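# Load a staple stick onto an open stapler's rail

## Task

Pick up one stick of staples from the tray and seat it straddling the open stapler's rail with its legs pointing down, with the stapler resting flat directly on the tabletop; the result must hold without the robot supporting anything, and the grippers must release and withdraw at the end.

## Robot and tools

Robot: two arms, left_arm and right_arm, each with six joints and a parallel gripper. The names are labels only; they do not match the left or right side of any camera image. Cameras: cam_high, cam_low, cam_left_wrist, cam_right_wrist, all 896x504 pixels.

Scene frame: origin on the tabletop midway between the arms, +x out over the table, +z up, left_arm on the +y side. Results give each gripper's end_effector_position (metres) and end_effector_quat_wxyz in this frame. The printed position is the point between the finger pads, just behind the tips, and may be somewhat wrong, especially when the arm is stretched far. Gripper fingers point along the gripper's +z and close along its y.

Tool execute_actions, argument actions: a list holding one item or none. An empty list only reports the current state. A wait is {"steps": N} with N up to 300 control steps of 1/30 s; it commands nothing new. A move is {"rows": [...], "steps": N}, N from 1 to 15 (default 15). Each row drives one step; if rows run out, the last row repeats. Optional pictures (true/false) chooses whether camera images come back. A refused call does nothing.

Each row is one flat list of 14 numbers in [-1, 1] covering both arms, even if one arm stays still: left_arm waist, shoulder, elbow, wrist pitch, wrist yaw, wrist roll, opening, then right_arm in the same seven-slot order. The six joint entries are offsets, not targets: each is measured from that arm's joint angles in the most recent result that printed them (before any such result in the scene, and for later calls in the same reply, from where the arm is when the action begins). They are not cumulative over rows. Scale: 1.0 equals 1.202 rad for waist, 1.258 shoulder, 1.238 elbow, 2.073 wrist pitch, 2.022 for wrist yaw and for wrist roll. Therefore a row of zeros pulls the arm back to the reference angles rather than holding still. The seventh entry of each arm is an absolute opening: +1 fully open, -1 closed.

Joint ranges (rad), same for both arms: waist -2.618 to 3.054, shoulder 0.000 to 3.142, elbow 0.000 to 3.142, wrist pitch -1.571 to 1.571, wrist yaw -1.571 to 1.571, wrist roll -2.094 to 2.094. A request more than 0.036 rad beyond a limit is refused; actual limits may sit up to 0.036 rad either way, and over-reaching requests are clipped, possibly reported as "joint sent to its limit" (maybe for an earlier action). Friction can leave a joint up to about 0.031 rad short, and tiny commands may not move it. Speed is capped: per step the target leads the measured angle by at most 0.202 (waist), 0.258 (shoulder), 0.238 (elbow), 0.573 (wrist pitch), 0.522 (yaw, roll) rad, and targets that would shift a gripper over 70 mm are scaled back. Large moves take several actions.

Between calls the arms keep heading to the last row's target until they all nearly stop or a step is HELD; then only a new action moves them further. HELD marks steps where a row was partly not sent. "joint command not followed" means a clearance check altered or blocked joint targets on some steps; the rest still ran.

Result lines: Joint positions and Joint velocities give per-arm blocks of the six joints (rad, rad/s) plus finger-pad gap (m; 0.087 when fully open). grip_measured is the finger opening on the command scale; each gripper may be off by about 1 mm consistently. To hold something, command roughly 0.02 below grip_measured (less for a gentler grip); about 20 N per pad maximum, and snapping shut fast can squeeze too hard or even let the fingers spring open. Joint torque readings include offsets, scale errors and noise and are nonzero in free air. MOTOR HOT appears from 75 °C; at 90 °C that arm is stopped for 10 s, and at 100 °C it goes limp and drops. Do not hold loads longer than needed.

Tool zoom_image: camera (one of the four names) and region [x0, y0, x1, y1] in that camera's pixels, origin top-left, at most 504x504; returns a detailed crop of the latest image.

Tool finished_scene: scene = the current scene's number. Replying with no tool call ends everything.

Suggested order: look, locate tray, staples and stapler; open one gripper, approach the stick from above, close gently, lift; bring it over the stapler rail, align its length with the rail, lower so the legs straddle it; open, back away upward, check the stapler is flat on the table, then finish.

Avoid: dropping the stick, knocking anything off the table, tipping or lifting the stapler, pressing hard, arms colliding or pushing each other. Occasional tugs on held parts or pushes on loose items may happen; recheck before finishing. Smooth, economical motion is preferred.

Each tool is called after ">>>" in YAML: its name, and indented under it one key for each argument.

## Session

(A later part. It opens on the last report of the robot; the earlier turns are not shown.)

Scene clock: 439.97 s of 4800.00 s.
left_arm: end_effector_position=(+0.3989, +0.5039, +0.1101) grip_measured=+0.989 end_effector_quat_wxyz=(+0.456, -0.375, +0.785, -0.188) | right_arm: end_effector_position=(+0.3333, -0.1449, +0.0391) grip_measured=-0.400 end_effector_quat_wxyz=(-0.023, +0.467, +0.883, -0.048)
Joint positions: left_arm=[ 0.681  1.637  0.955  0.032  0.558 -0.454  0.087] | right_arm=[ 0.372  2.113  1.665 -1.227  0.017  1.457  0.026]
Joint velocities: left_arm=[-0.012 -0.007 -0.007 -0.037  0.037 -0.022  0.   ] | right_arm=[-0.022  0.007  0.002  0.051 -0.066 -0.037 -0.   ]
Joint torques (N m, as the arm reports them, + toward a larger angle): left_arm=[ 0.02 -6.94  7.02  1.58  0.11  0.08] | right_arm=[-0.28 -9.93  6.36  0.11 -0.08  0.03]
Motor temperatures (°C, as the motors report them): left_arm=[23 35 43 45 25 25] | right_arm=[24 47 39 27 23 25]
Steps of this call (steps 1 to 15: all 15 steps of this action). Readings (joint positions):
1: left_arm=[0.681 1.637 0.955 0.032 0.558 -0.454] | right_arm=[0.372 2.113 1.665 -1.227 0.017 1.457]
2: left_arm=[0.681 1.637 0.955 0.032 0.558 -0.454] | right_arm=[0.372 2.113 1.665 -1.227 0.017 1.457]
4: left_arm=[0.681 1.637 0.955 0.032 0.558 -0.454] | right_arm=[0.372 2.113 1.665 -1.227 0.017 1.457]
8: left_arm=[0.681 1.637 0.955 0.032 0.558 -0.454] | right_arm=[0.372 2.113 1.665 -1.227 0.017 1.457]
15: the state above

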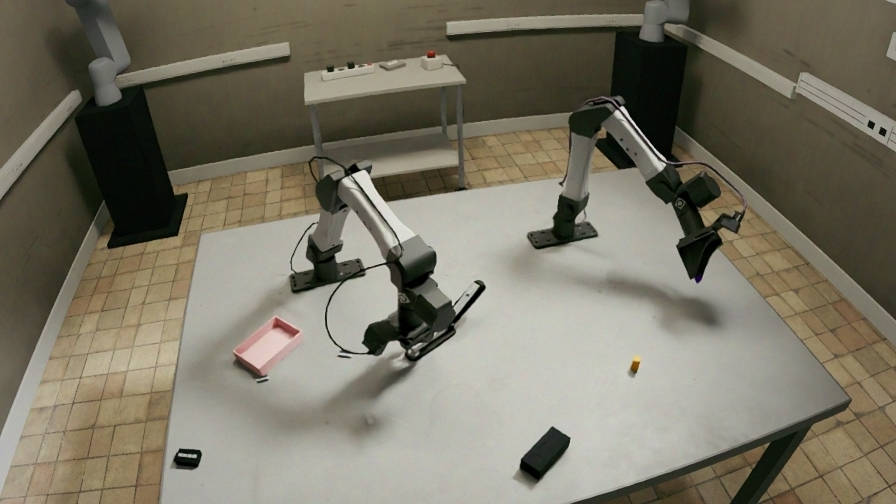

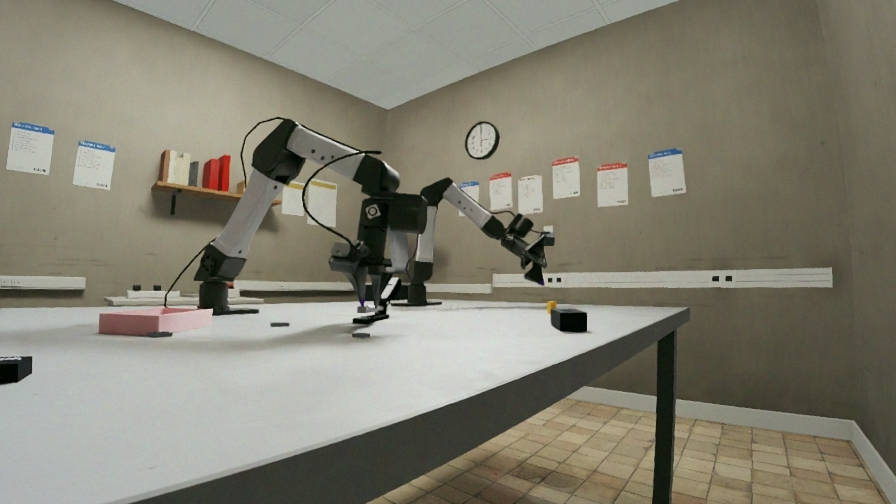

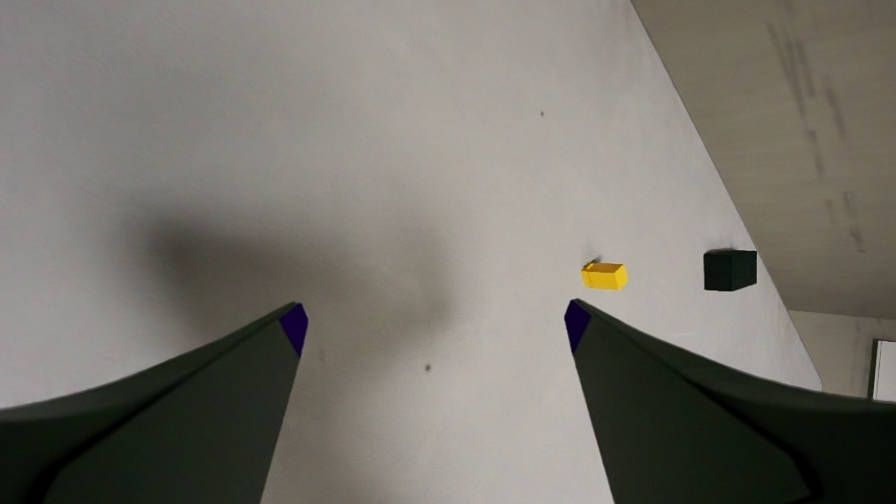

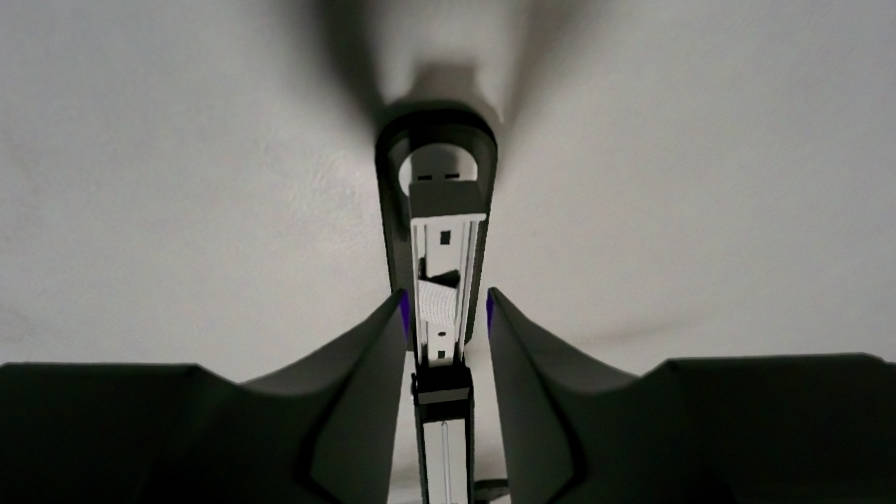

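>>> execute_actions:
  actions:
    - {"rows":[[0,0,0,0,0,0,1,0,0,0,0.02,0,0,-0.5],[0,0,0,0,0,0,1,0,0,0,0.02,0,0,-0.5],[0,0,0,0,0,0,1,0,0,0,0.02,0,0,-0.5],[0,0,0,0,0,0,1,0,0,0,0.02,0,0,-0.5],[0,0,0,0,0,0,1,0,0,0,0.02,0,0,-0.56],[0,0,0,0,0,0,1,0,0,0,0.02,0,0,-0.62],[0,0,0,0,0,0,1,0,0,0,0.02,0,0,-0.68],[0,0,0,0,0,0,1,0,0,0,0.02,0,0,-0.74],[0,0,0,0,0,0,1,0,0,0,0.02,0,0,-0.78],[0,0,0,0,0,0,1,0,0,0,0.02,0,0,-0.82]],"steps":15}
  pictures: false

>>> execute_actions:
  actions:
    - {"rows":[[0,0,0,0,0,0,1,0,-0.04,0,0,0,0,-0.82]],"steps":15}

>>> zoom_image:
  camera: "cam_right_wrist"
  region: [380, 200, 510, 370]

Scene clock: 451.27 s of 4800.00 s.
left_arm: end_effector_position=(+0.3989, +0.5039, +0.1101) grip_measured=+0.989 end_effector_quat_wxyz=(+0.456, -0.375, +0.785, -0.188) | right_arm: end_effector_position=(+0.3357, -0.1436, +0.0388) grip_measured=-0.817 end_effector_quat_wxyz=(-0.019, +0.467, +0.883, -0.043)
Joint positions: left_arm=[ 0.681  1.637  0.955  0.032  0.558 -0.454  0.087] | right_arm=[ 0.372  2.113  1.665 -1.216  0.017  1.457  0.008]
Joint velocities: left_arm=[ 0.007  0.002 -0.002  0.007 -0.037 -0.022 -0.   ] | right_arm=[-0.007  0.002  0.007 -0.037 -0.066 -0.125  0.   ]
Joint torques (N m, as the arm reports them, + toward a larger angle): left_arm=[-0.01 -6.85  6.95  1.6   0.11  0.08] | right_arm=[ -0.27 -10.     6.35   0.49  -0.08   0.04]
Motor temperatures (°C, as the motors report them): left_arm=[23 35 43 45 25 25] | right_arm=[24 47 39 27 23 25]
Steps of this call (steps 1 to 15: the robot went on to your last target; steps 16 to 90: nothing new was sent; then 7.80 s passed at rest; steps 91 to 105: all 15 steps of this action). Readings (joint positions):
91: left_arm=[0.681 1.637 0.955 0.032 0.558 -0.454] | right_arm=[0.372 2.113 1.665 -1.225 0.017 1.457]
92: left_arm=[0.681 1.637 0.955 0.032 0.558 -0.454] | right_arm=[0.372 2.113 1.665 -1.221 0.017 1.457]
94: left_arm=[0.681 1.637 0.955 0.032 0.558 -0.454] | right_arm=[0.372 2.113 1.665 -1.215 0.017 1.457]
98: left_arm=[0.681 1.637 0.955 0.032 0.558 -0.454] | right_arm=[0.372 2.113 1.665 -1.211 0.017 1.457]
105: the state above

Scene clock: 451.77 s of 4800.00 s.
left_arm: end_effector_position=(+0.3989, +0.5039, +0.1101) grip_measured=+0.989 end_effector_quat_wxyz=(+0.456, -0.375, +0.785, -0.188) | right_arm: end_effector_position=(+0.3370, -0.1429, +0.0484) grip_measured=-0.820 end_effector_quat_wxyz=(-0.012, +0.468, +0.883, -0.033)
Joint positions: left_arm=[ 0.681  1.637  0.955  0.032  0.558 -0.454  0.087] | right_arm=[ 0.372  2.087  1.665 -1.217  0.017  1.457  0.008]
Joint velocities: left_arm=[-0.002 -0.012 -0.002  0.007 -0.007 -0.007 -0.001] | right_arm=[ 0.007 -0.007 -0.002 -0.037 -0.066 -0.051 -0.   ]
Joint torques (N m, as the arm reports them, + toward a larger angle): left_arm=[-0.03 -6.89  6.98  1.6   0.1   0.09] | right_arm=[ -0.27 -11.68   6.45   0.21  -0.08   0.02]
Motor temperatures (°C, as the motors report them): left_arm=[23 35 43 45 25 25] | right_arm=[24 47 39 27 23 25]
Steps of this call (steps 1 to 15: all 15 steps of this action). Readings (joint positions):
1: left_arm=[0.681 1.637 0.955 0.032 0.558 -0.454] | right_arm=[0.372 2.108 1.665 -1.217 0.017 1.457]
2: left_arm=[0.681 1.637 0.955 0.032 0.558 -0.454] | right_arm=[0.372 2.103 1.665 -1.217 0.017 1.457]
4: left_arm=[0.681 1.637 0.955 0.032 0.558 -0.454] | right_arm=[0.372 2.094 1.665 -1.217 0.017 1.457]
8: left_arm=[0.681 1.637 0.955 0.032 0.558 -0.454] | right_arm=[0.372 2.087 1.665 -1.217 0.017 1.457]
15: the state above

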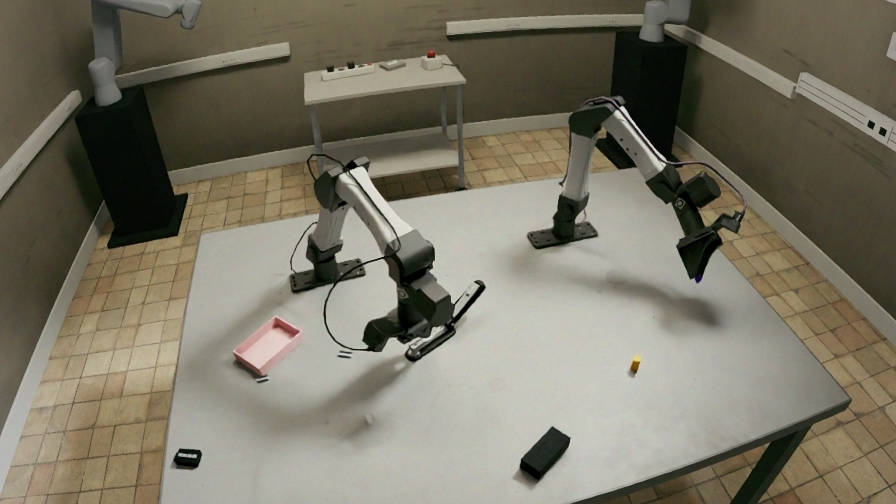

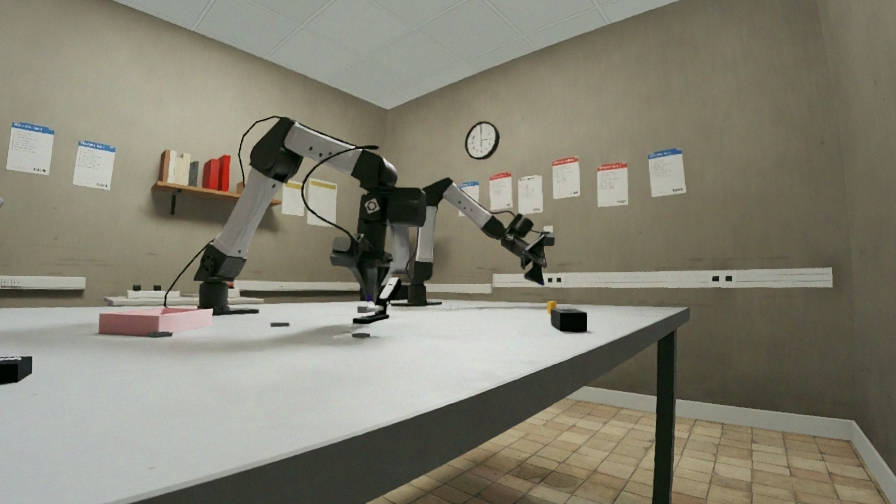

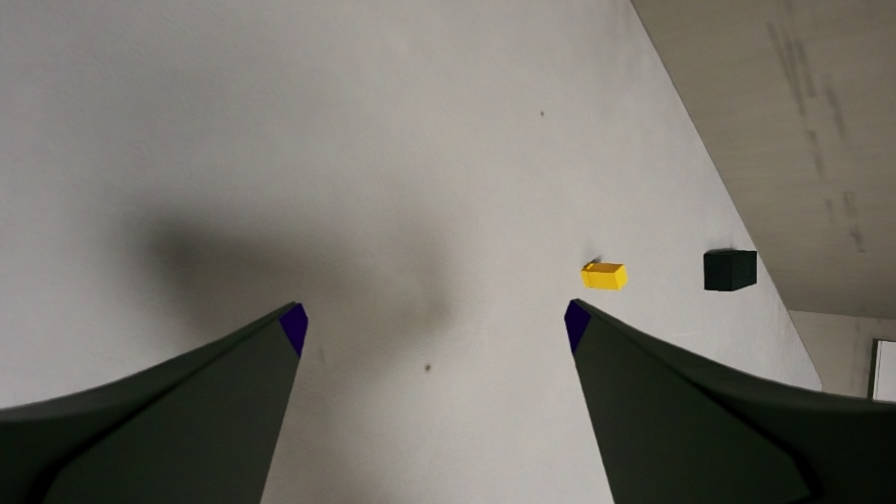

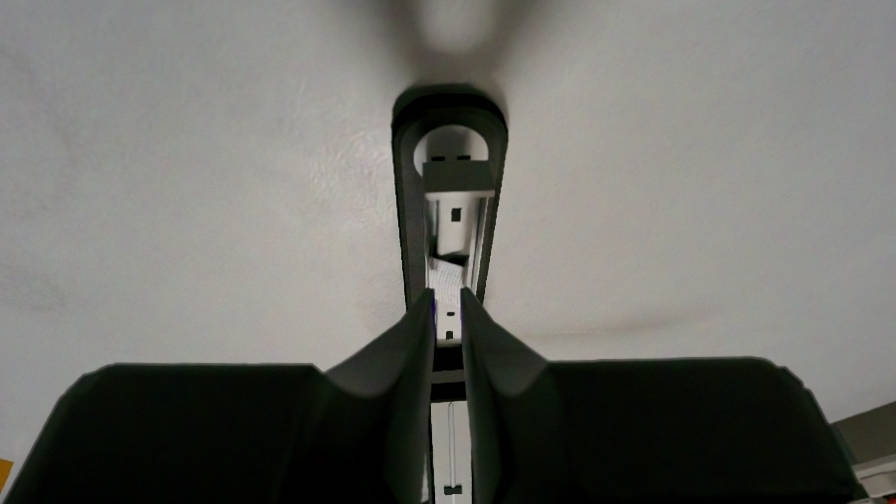

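Region (380, 200, 510, 370) of cam_right_wrist's 896x504 image, scaled by 2.965, with more detail than that image has; it fills the left 385 columns of this view, and the rest is white.

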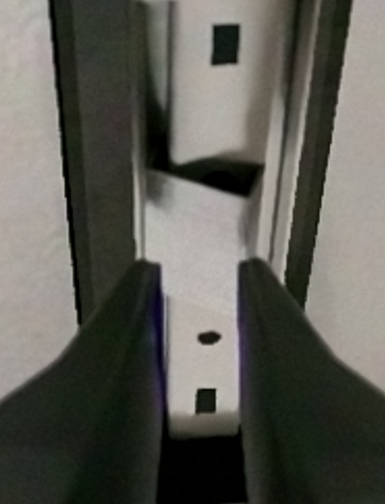

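>>> execute_actions:
  actions:
    - {"rows":[[0,0,0,0,0,0,1,0,0,0,-0.022,0,0,-1]],"steps":15}
  pictures: false

>>> execute_actions:
  actions:
    - {"rows":[[0,0,0,0,0,0,1,0,0.035,0,0,0,0,-1]],"steps":15}

>>> zoom_image:
  camera: "cam_right_wrist"
  region: [380, 200, 510, 370]

Scene clock: 462.77 s of 4800.00 s.
left_arm: end_effector_position=(+0.3989, +0.5039, +0.1101) grip_measured=+0.989 end_effector_quat_wxyz=(+0.456, -0.375, +0.785, -0.188) | right_arm: end_effector_position=(+0.3312, -0.1459, +0.0490) grip_measured=-1.000 end_effector_quat_wxyz=(-0.020, +0.467, +0.883, -0.044)
Joint positions: left_arm=[ 0.681  1.637  0.955  0.032  0.558 -0.454  0.087] | right_arm=[ 0.372  2.087  1.665 -1.244  0.017  1.457  0.   ]
Joint velocities: left_arm=[-0.002  0.012 -0.002  0.022 -0.051 -0.051 -0.   ] | right_arm=[-0.012 -0.002  0.007 -0.007 -0.037  0.066  0.   ]
Joint torques (N m, as the arm reports them, + toward a larger angle): left_arm=[ 0.09 -7.    7.07  1.58  0.12  0.1 ] | right_arm=[-0.3  -9.8   6.38 -0.08 -0.08  0.03]
Motor temperatures (°C, as the motors report them): left_arm=[23 35 43 45 25 25] | right_arm=[24 49 39 27 23 25]
Steps of this call (steps 1 to 15: the robot went on to your last target; steps 16 to 90: nothing new was sent; then 7.50 s passed at rest; steps 91 to 105: all 15 steps of this action). Readings (joint positions):
91: left_arm=[0.681 1.637 0.955 0.032 0.558 -0.454] | right_arm=[0.372 2.087 1.665 -1.220 0.017 1.457]
92: left_arm=[0.681 1.637 0.955 0.032 0.558 -0.454] | right_arm=[0.372 2.087 1.665 -1.224 0.017 1.457]
94: left_arm=[0.681 1.637 0.955 0.032 0.558 -0.454] | right_arm=[0.372 2.087 1.665 -1.232 0.017 1.457]
98: left_arm=[0.681 1.637 0.955 0.032 0.558 -0.454] | right_arm=[0.372 2.087 1.665 -1.240 0.017 1.457]
105: the state above

Scene clock: 463.27 s of 4800.00 s.
left_arm: end_effector_position=(+0.3989, +0.5039, +0.1101) grip_measured=+0.989 end_effector_quat_wxyz=(+0.456, -0.375, +0.785, -0.188) | right_arm: end_effector_position=(+0.3300, -0.1465, +0.0426) grip_measured=-1.000 end_effector_quat_wxyz=(-0.026, +0.467, +0.882, -0.051)
Joint positions: left_arm=[ 0.681  1.637  0.955  0.032  0.558 -0.454  0.087] | right_arm=[ 0.371  2.105  1.665 -1.244  0.015  1.457  0.   ]
Joint velocities: left_arm=[ 0.002 -0.002 -0.007 -0.066  0.051  0.007  0.   ] | right_arm=[-0.002  0.012 -0.007 -0.022  0.066  0.022  0.   ]
Joint torques (N m, as the arm reports them, + toward a larger angle): left_arm=[-0.01 -7.03  7.01  1.61  0.12  0.08] | right_arm=[-0.22 -7.98  6.37  0.1  -0.06  0.04]
Motor temperatures (°C, as the motors report them): left_arm=[23 35 43 45 25 25] | right_arm=[24 49 39 27 23 25]
Steps of this call (steps 1 to 15: all 15 steps of this action). Readings (joint positions):
1: left_arm=[0.681 1.637 0.955 0.032 0.558 -0.454] | right_arm=[0.372 2.089 1.665 -1.244 0.017 1.457]
2: left_arm=[0.681 1.637 0.955 0.032 0.558 -0.454] | right_arm=[0.372 2.093 1.665 -1.244 0.017 1.457]
4: left_arm=[0.681 1.637 0.955 0.032 0.558 -0.454] | right_arm=[0.372 2.105 1.665 -1.244 0.016 1.457]
8: left_arm=[0.681 1.637 0.955 0.032 0.558 -0.454] | right_arm=[0.371 2.105 1.665 -1.244 0.015 1.457]
15: the state above

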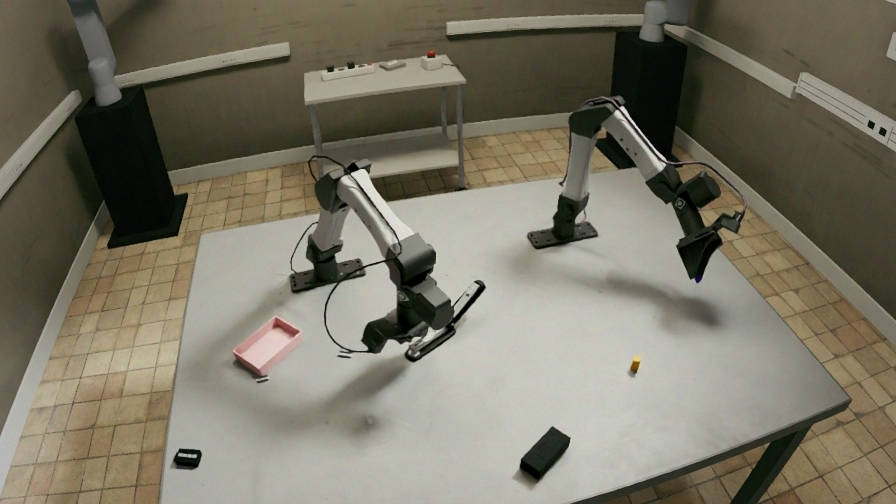

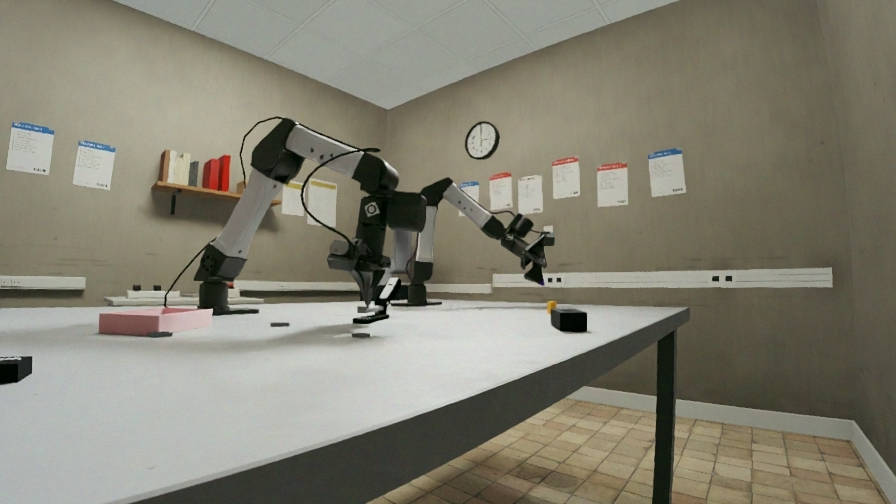

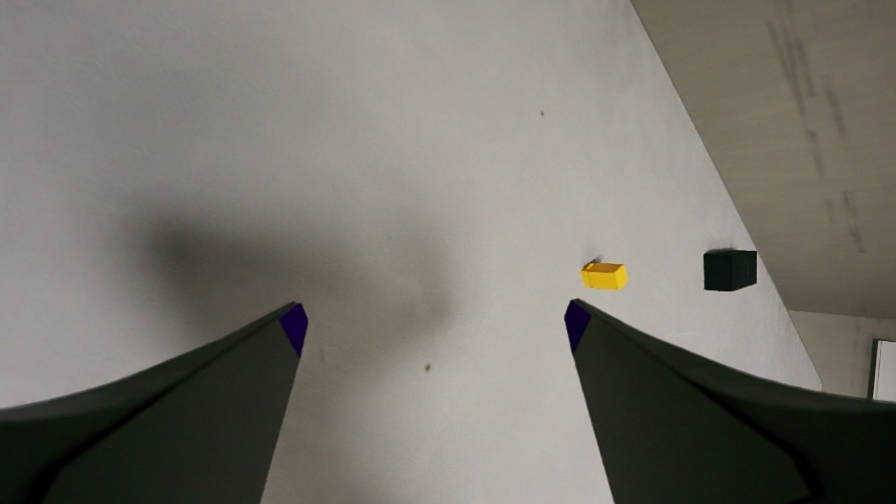

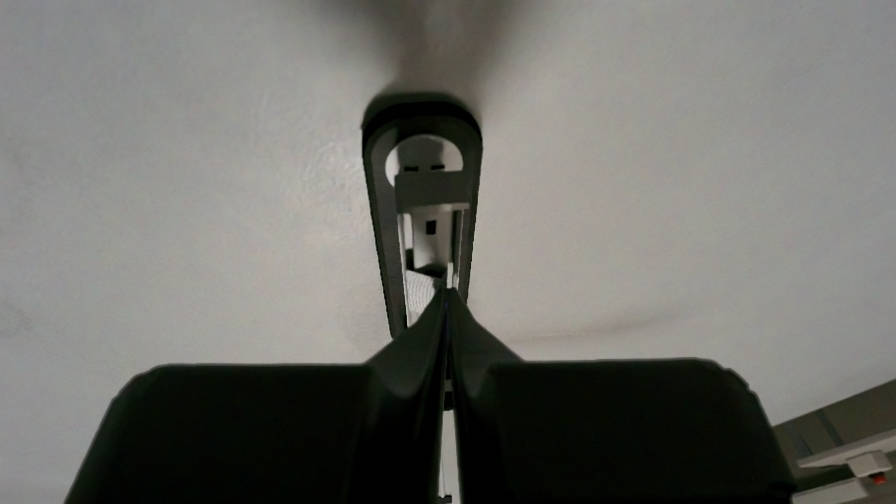

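Region (380, 200, 510, 370) of cam_right_wrist's 896x504 image, scaled by 2.965, with more detail than that image has; it fills the left 385 columns of this view, and the rest is white.

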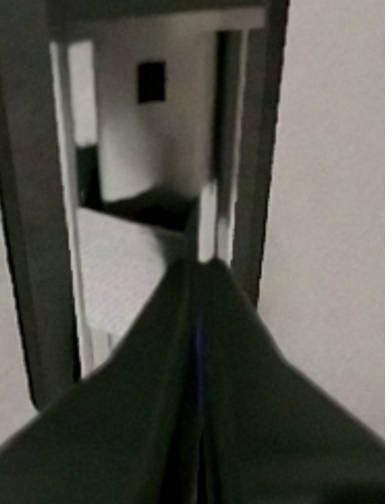

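Pressing on the edge; now drag right while pressing.

>>> execute_actions:
  actions:
    - {"rows":[[0,0,0,0,0,0,1,0,0.03,0,-0.03,0,0,-1]],"steps":15}
  pictures: false

>>> execute_actions:
  actions:
    - {"rows":[[0,0,0,0,0,0,1,0,-0.08,0,0,0,0,-1]],"steps":15}

Scene clock: 467.80 s of 4800.00 s.
left_arm: end_effector_position=(+0.3989, +0.5039, +0.1101) grip_measured=+0.989 end_effector_quat_wxyz=(+0.456, -0.375, +0.785, -0.188) | right_arm: end_effector_position=(+0.3292, -0.1469, +0.0427) grip_measured=-1.000 end_effector_quat_wxyz=(-0.027, +0.467, +0.882, -0.052)
Joint positions: left_arm=[ 0.681  1.637  0.955  0.032  0.558 -0.454  0.087] | right_arm=[ 0.371  2.105  1.665 -1.248  0.015  1.457  0.   ]
Joint velocities: left_arm=[-0.007  0.017  0.007 -0.051  0.066  0.022 -0.   ] | right_arm=[-0.022  0.012  0.002 -0.051  0.081 -0.066  0.   ]
Joint torques (N m, as the arm reports them, + toward a larger angle): left_arm=[-0.03 -6.87  6.98  1.57  0.12  0.1 ] | right_arm=[-0.28 -6.98  6.33 -0.58 -0.08  0.03]
Motor temperatures (°C, as the motors report them): left_arm=[23 35 43 45 25 25] | right_arm=[24 48 39 26 23 25]
Steps of this call (steps 1 to 15: the robot went on to your last target; steps 16 to 90: nothing new was sent; then 1.03 s passed at rest; steps 91 to 105: all 15 steps of this action). Readings (joint positions):
91: left_arm=[0.681 1.637 0.955 0.032 0.558 -0.454] | right_arm=[0.371 2.105 1.665 -1.247 0.015 1.457]
92: left_arm=[0.681 1.637 0.955 0.032 0.558 -0.454] | right_arm=[0.371 2.105 1.665 -1.248 0.015 1.457]
94: left_arm=[0.681 1.637 0.955 0.032 0.558 -0.454] | right_arm=[0.371 2.105 1.665 -1.248 0.015 1.457]
98: left_arm=[0.681 1.637 0.955 0.032 0.558 -0.454] | right_arm=[0.371 2.105 1.665 -1.248 0.015 1.457]
105: the state above

Scene clock: 468.30 s of 4800.00 s.
left_arm: end_effector_position=(+0.3989, +0.5039, +0.1101) grip_measured=+0.989 end_effector_quat_wxyz=(+0.456, -0.375, +0.785, -0.188) | right_arm: end_effector_position=(+0.3339, -0.1444, +0.0740) grip_measured=-1.000 end_effector_quat_wxyz=(-0.001, +0.468, +0.884, -0.015)
Joint positions: left_arm=[ 0.681  1.637  0.955  0.032  0.558 -0.454  0.087] | right_arm=[ 0.371  2.016  1.665 -1.246  0.015  1.457  0.   ]
Joint velocities: left_arm=[-0.012 -0.007 -0.017  0.007  0.037 -0.022  0.   ] | right_arm=[ 0.012 -0.002  0.002  0.051  0.022  0.051  0.   ]
Joint torques (N m, as the arm reports them, + toward a larger angle): left_arm=[-0.05 -6.81  6.97  1.6   0.13  0.09] | right_arm=[ -0.32 -10.26   6.57   0.27  -0.09   0.03]
Motor temperatures (°C, as the motors report them): left_arm=[23 35 43 45 25 25] | right_arm=[24 48 39 26 23 25]
Steps of this call (steps 1 to 15: all 15 steps of this action). Readings (joint positions):
1: left_arm=[0.681 1.637 0.955 0.032 0.558 -0.454] | right_arm=[0.371 2.096 1.665 -1.245 0.015 1.457]
2: left_arm=[0.681 1.637 0.955 0.032 0.558 -0.454] | right_arm=[0.371 2.085 1.665 -1.246 0.015 1.457]
4: left_arm=[0.681 1.637 0.955 0.032 0.558 -0.454] | right_arm=[0.371 2.051 1.665 -1.246 0.015 1.457]
8: left_arm=[0.681 1.637 0.955 0.032 0.558 -0.454] | right_arm=[0.371 2.016 1.665 -1.246 0.015 1.457]
15: the state above

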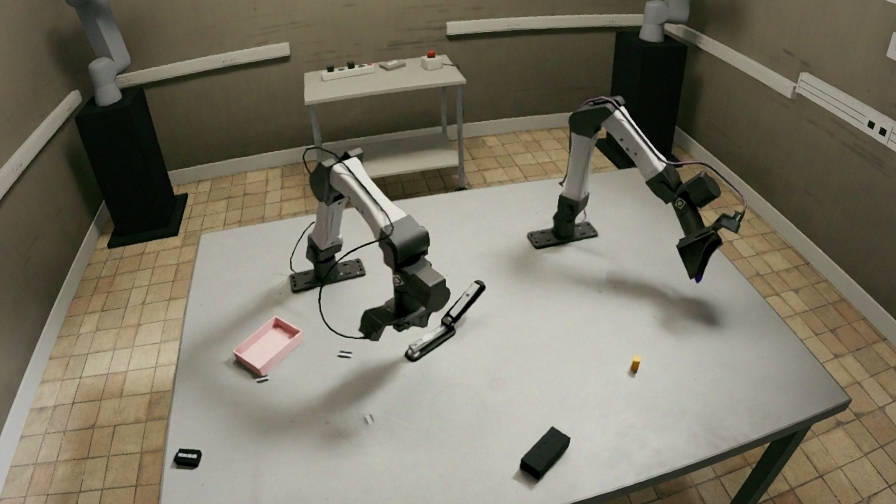

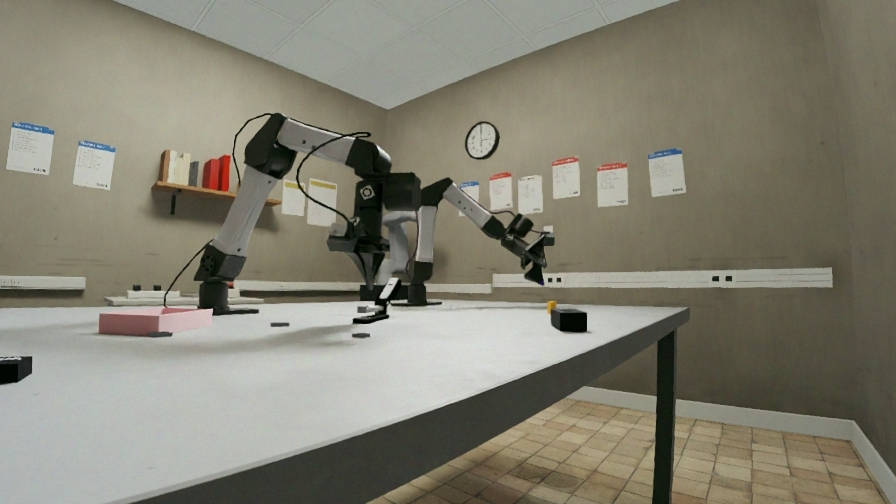

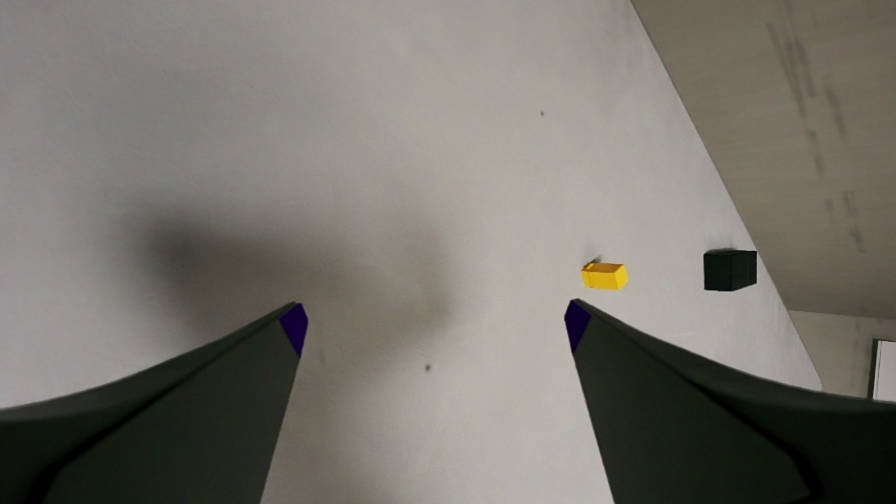

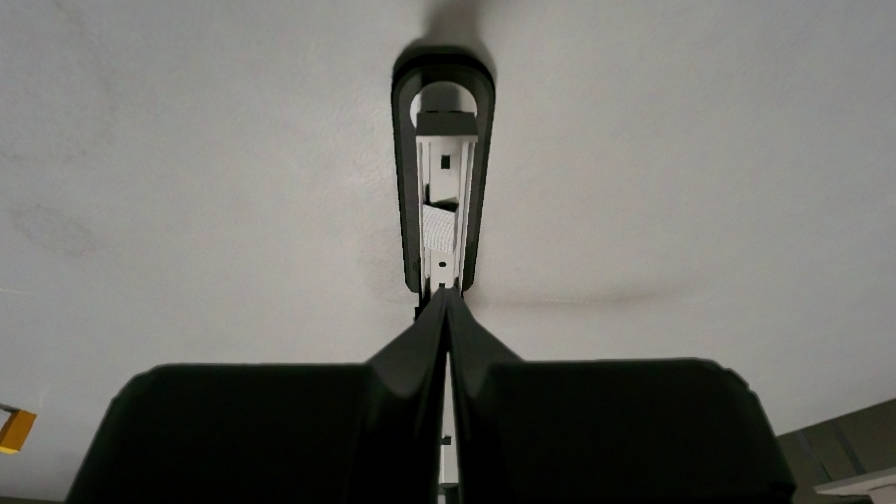

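>>> execute_actions:
  actions:
    - {"rows":[[0,0,0,0,0,0,1,0.09,0.09,0.18,-0.04,0,-0.72,-0.2]],"steps":15}
  pictures: false

>>> execute_actions:
  actions:
    - {"steps":45}

Scene clock: 476.70 s of 4800.00 s.
left_arm: end_effector_position=(+0.3989, +0.5039, +0.1101) grip_measured=+0.989 end_effector_quat_wxyz=(+0.456, -0.375, +0.785, -0.188) | right_arm: end_effector_position=(+0.3244, -0.1401, +0.0861) grip_measured=-0.200 end_effector_quat_wxyz=(+0.007, -0.215, +0.977, -0.005)
Joint positions: left_arm=[ 0.681  1.637  0.955  0.032  0.558 -0.454  0.087] | right_arm=[ 0.487  2.114  1.86  -1.308  0.014  0.165  0.035]
Joint velocities: left_arm=[ 0.007 -0.007  0.002 -0.007  0.022  0.022  0.002] | right_arm=[-0.022 -0.012 -0.002 -0.066  0.037 -1.033 -0.   ]
Joint torques (N m, as the arm reports them, + toward a larger angle): left_arm=[ 0.02 -6.94  7.03  1.6   0.12  0.09] | right_arm=[-0.99 -9.16  9.2   0.27 -0.13 -0.06]
Motor temperatures (°C, as the motors report them): left_arm=[23 35 43 45 25 25] | right_arm=[24 48 39 26 23 25]
Steps of this call (steps 1 to 15: the robot went on to your last target; steps 16 to 90: nothing new was sent; then 4.90 s passed at rest; steps 91 to 105: all 15 steps of this action). Readings (joint positions):
91: left_arm=[0.681 1.637 0.955 0.032 0.558 -0.454] | right_arm=[0.380 2.036 1.703 -1.281 0.018 1.378]
92: left_arm=[0.681 1.637 0.955 0.032 0.558 -0.454] | right_arm=[0.397 2.068 1.767 -1.303 0.020 1.279]
94: left_arm=[0.681 1.637 0.955 0.032 0.558 -0.454] | right_arm=[0.444 2.106 1.842 -1.294 0.020 1.080]
98: left_arm=[0.681 1.637 0.955 0.032 0.558 -0.454] | right_arm=[0.493 2.114 1.860 -1.298 0.014 0.683]
105: the state above

Scene clock: 478.20 s of 4800.00 s.
left_arm: end_effector_position=(+0.3989, +0.5039, +0.1101) grip_measured=+0.989 end_effector_quat_wxyz=(+0.456, -0.375, +0.785, -0.188) | right_arm: end_effector_position=(+0.3270, -0.1461, +0.0863) grip_measured=-0.200 end_effector_quat_wxyz=(+0.005, -0.290, +0.957, -0.006)
Joint positions: left_arm=[ 0.681  1.637  0.955  0.032  0.558 -0.454  0.087] | right_arm=[ 0.487  2.114  1.86  -1.311  0.014  0.01   0.035]
Joint velocities: left_arm=[-0.007 -0.002 -0.007  0.007 -0.051 -0.022  0.   ] | right_arm=[-0.002  0.012 -0.002  0.081 -0.051 -0.037 -0.   ]
Joint torques (N m, as the arm reports them, + toward a larger angle): left_arm=[ 0.   -6.88  6.95  1.6   0.11  0.1 ] | right_arm=[-0.93 -9.12  9.19  0.26 -0.14 -0.08]
Motor temperatures (°C, as the motors report them): left_arm=[23 35 43 45 25 25] | right_arm=[24 48 39 26 23 25]
Steps of this call (steps 1 to 30: the robot went on to your last target; steps 31 to 45: nothing new was sent). Readings (joint positions):
1: left_arm=[0.681 1.637 0.955 0.032 0.558 -0.454] | right_arm=[0.487 2.114 1.860 -1.309 0.014 0.134]
2: left_arm=[0.681 1.637 0.955 0.032 0.558 -0.454] | right_arm=[0.487 2.114 1.860 -1.309 0.014 0.109]
4: left_arm=[0.681 1.637 0.955 0.032 0.558 -0.454] | right_arm=[0.487 2.114 1.860 -1.310 0.014 0.073]
8: left_arm=[0.681 1.637 0.955 0.032 0.558 -0.454] | right_arm=[0.487 2.114 1.860 -1.311 0.014 0.036]
45: the state above
All arms were judged still, so your last target was given up. Only a new action makes them travel on or press farther. Fingers that are still opening or closing keep moving.

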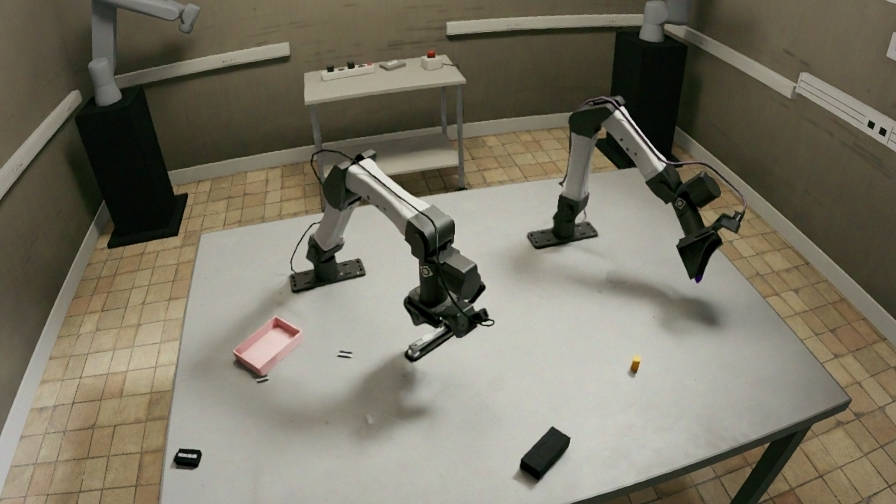

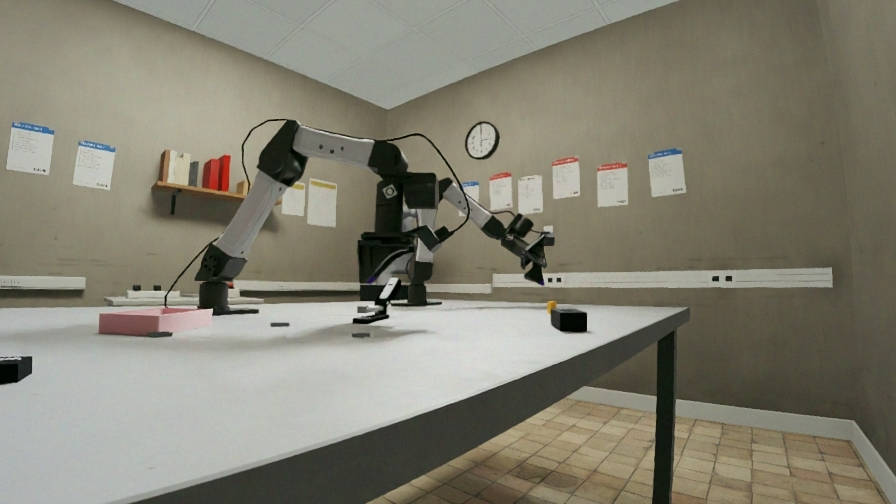

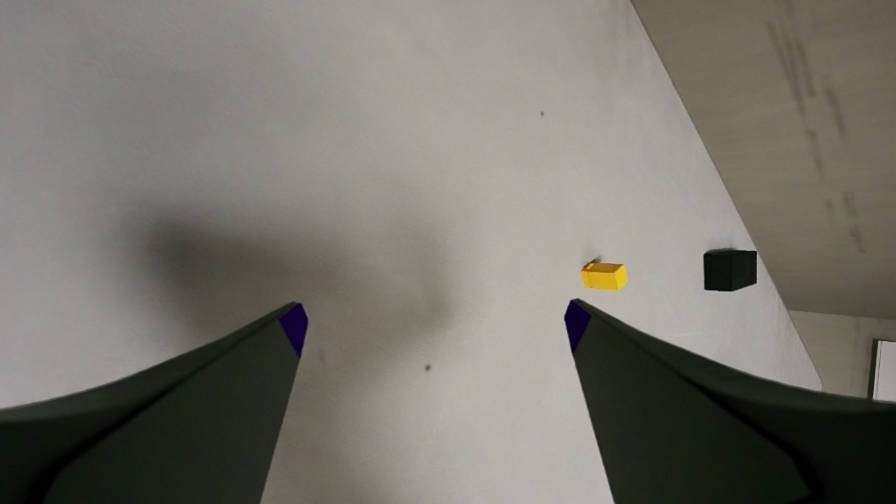

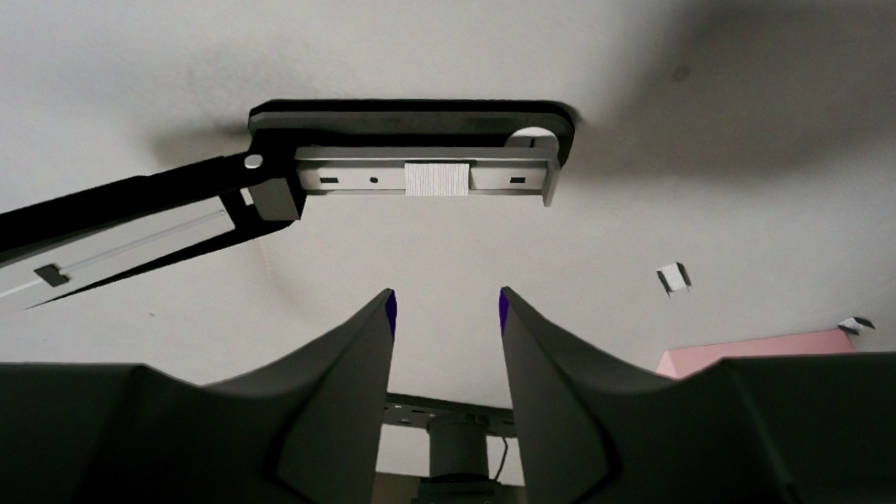

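>>> execute_actions:
  actions:
    - {"rows":[[0,0,0,0,0,0,1,0.012,0.035,-0.07,0.085,0,0,-0.2]],"steps":15}
  pictures: false

>>> execute_actions:
  actions:
    - {"steps":40}

Scene clock: 487.00 s of 4800.00 s.
left_arm: end_effector_position=(+0.3989, +0.5039, +0.1101) grip_measured=+0.989 end_effector_quat_wxyz=(+0.456, -0.375, +0.785, -0.188) | right_arm: end_effector_position=(+0.3392, -0.1347, +0.0502) grip_measured=-0.200 end_effector_quat_wxyz=(+0.022, -0.293, +0.956, -0.000)
Joint positions: left_arm=[ 0.681  1.637  0.955  0.032  0.558 -0.454  0.087] | right_arm=[ 0.494  2.157  1.788 -1.161  0.014  0.01   0.035]
Joint velocities: left_arm=[ 0.007 -0.002 -0.017 -0.007  0.022 -0.022 -0.   ] | right_arm=[ 0.012  0.002 -0.012 -0.037  0.022  0.007 -0.   ]
Joint torques (N m, as the arm reports them, + toward a larger angle): left_arm=[-0.09 -6.9   6.93  1.59  0.13  0.09] | right_arm=[  0.36 -10.58   5.51   0.74  -0.15   0.02]
Motor temperatures (°C, as the motors report them): left_arm=[23 35 43 45 25 25] | right_arm=[24 47 40 26 23 25]
Steps of this call (steps 1 to 90: nothing new was sent; then 5.30 s passed at rest; steps 91 to 105: all 15 steps of this action). Readings (joint positions):
91: left_arm=[0.681 1.637 0.955 0.032 0.558 -0.454] | right_arm=[0.487 2.115 1.849 -1.291 0.014 0.010]
92: left_arm=[0.681 1.637 0.955 0.032 0.558 -0.454] | right_arm=[0.488 2.116 1.834 -1.261 0.014 0.010]
94: left_arm=[0.681 1.637 0.955 0.032 0.558 -0.454] | right_arm=[0.491 2.131 1.809 -1.220 0.014 0.010]
98: left_arm=[0.681 1.637 0.955 0.032 0.558 -0.454] | right_arm=[0.494 2.156 1.788 -1.184 0.014 0.010]
105: the state above

Scene clock: 488.33 s of 4800.00 s.
left_arm: end_effector_position=(+0.3989, +0.5039, +0.1101) grip_measured=+0.989 end_effector_quat_wxyz=(+0.456, -0.375, +0.785, -0.188) | right_arm: end_effector_position=(+0.3403, -0.1340, +0.0500) grip_measured=-0.200 end_effector_quat_wxyz=(+0.025, -0.293, +0.956, +0.000)
Joint positions: left_arm=[ 0.681  1.637  0.955  0.032  0.558 -0.454  0.087] | right_arm=[ 0.494  2.157  1.788 -1.155  0.014  0.01   0.035]
Joint velocities: left_arm=[ 0.012 -0.022 -0.007  0.037 -0.007  0.007 -0.   ] | right_arm=[ 0.007  0.002 -0.017  0.007 -0.037 -0.051 -0.   ]
Joint torques (N m, as the arm reports them, + toward a larger angle): left_arm=[-0.03 -6.92  7.    1.57  0.12  0.1 ] | right_arm=[  0.37 -10.55   5.52   0.78  -0.14   0.02]
Motor temperatures (°C, as the motors report them): left_arm=[23 35 43 45 25 25] | right_arm=[24 47 40 26 23 25]
Steps of this call (steps 1 to 15: the robot went on to your last target; steps 16 to 40: nothing new was sent). Readings (joint positions):
1: left_arm=[0.681 1.637 0.955 0.032 0.558 -0.454] | right_arm=[0.494 2.157 1.788 -1.159 0.014 0.010]
2: left_arm=[0.681 1.637 0.955 0.032 0.558 -0.454] | right_arm=[0.494 2.157 1.788 -1.159 0.014 0.010]
4: left_arm=[0.681 1.637 0.955 0.032 0.558 -0.454] | right_arm=[0.494 2.157 1.788 -1.157 0.014 0.010]
8: left_arm=[0.681 1.637 0.955 0.032 0.558 -0.454] | right_arm=[0.494 2.157 1.788 -1.156 0.014 0.010]
40: the state above
All arms were judged still, so your last target was given up. Only a new action makes them travel on or press farther. Fingers that are still opening or closing keep moving.

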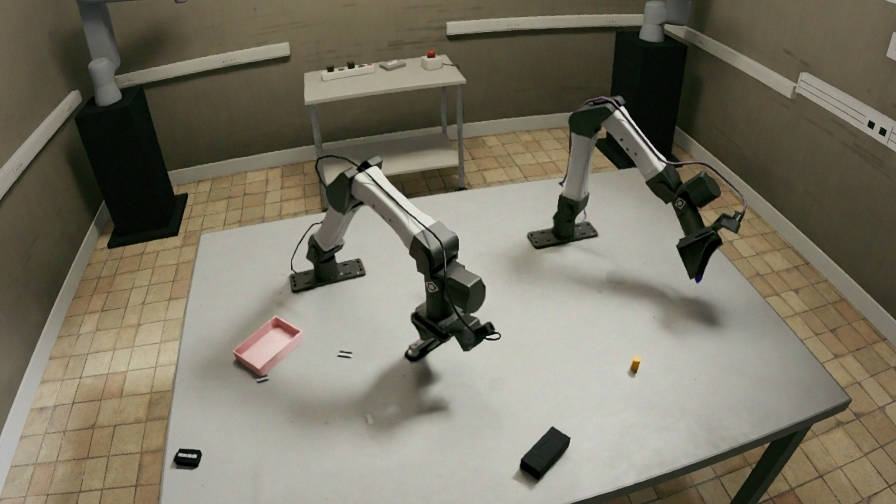

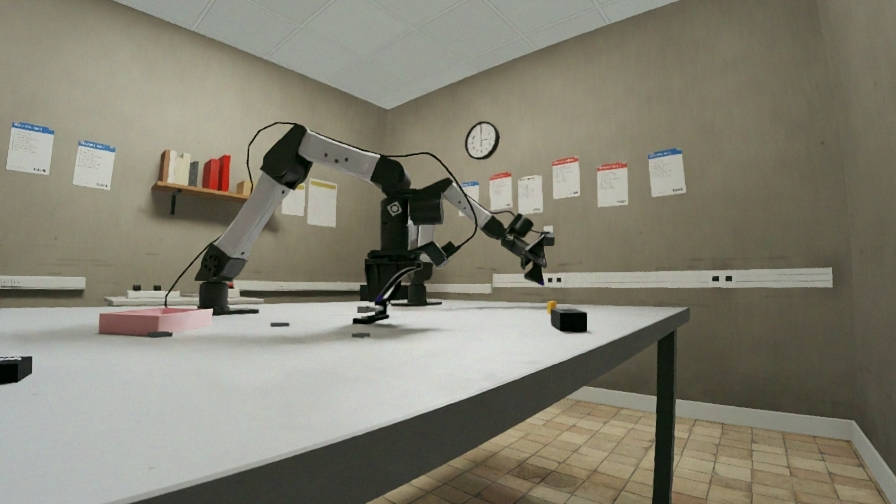

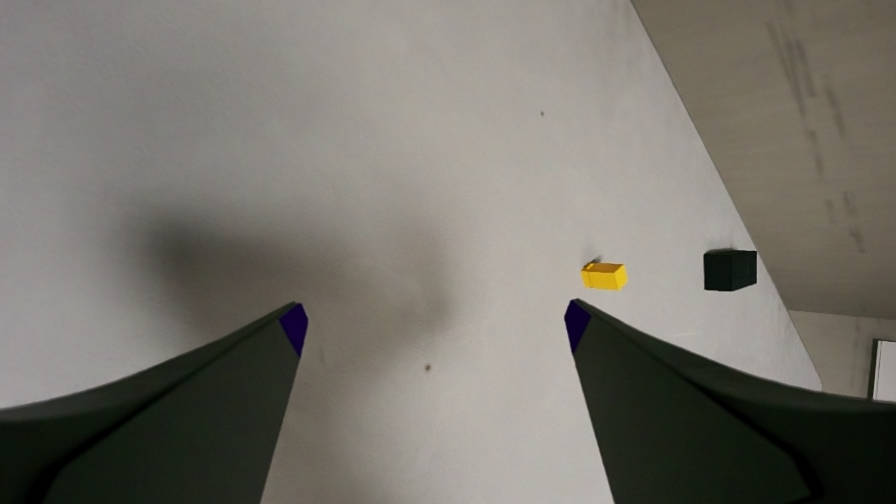

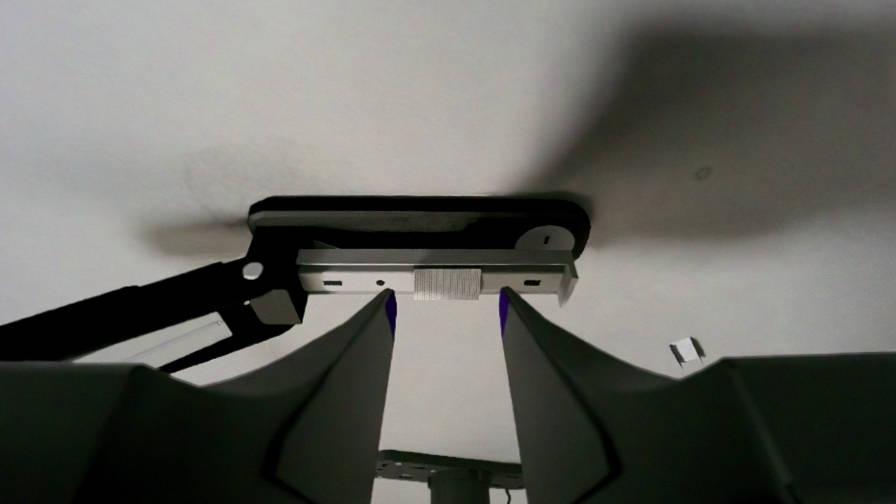

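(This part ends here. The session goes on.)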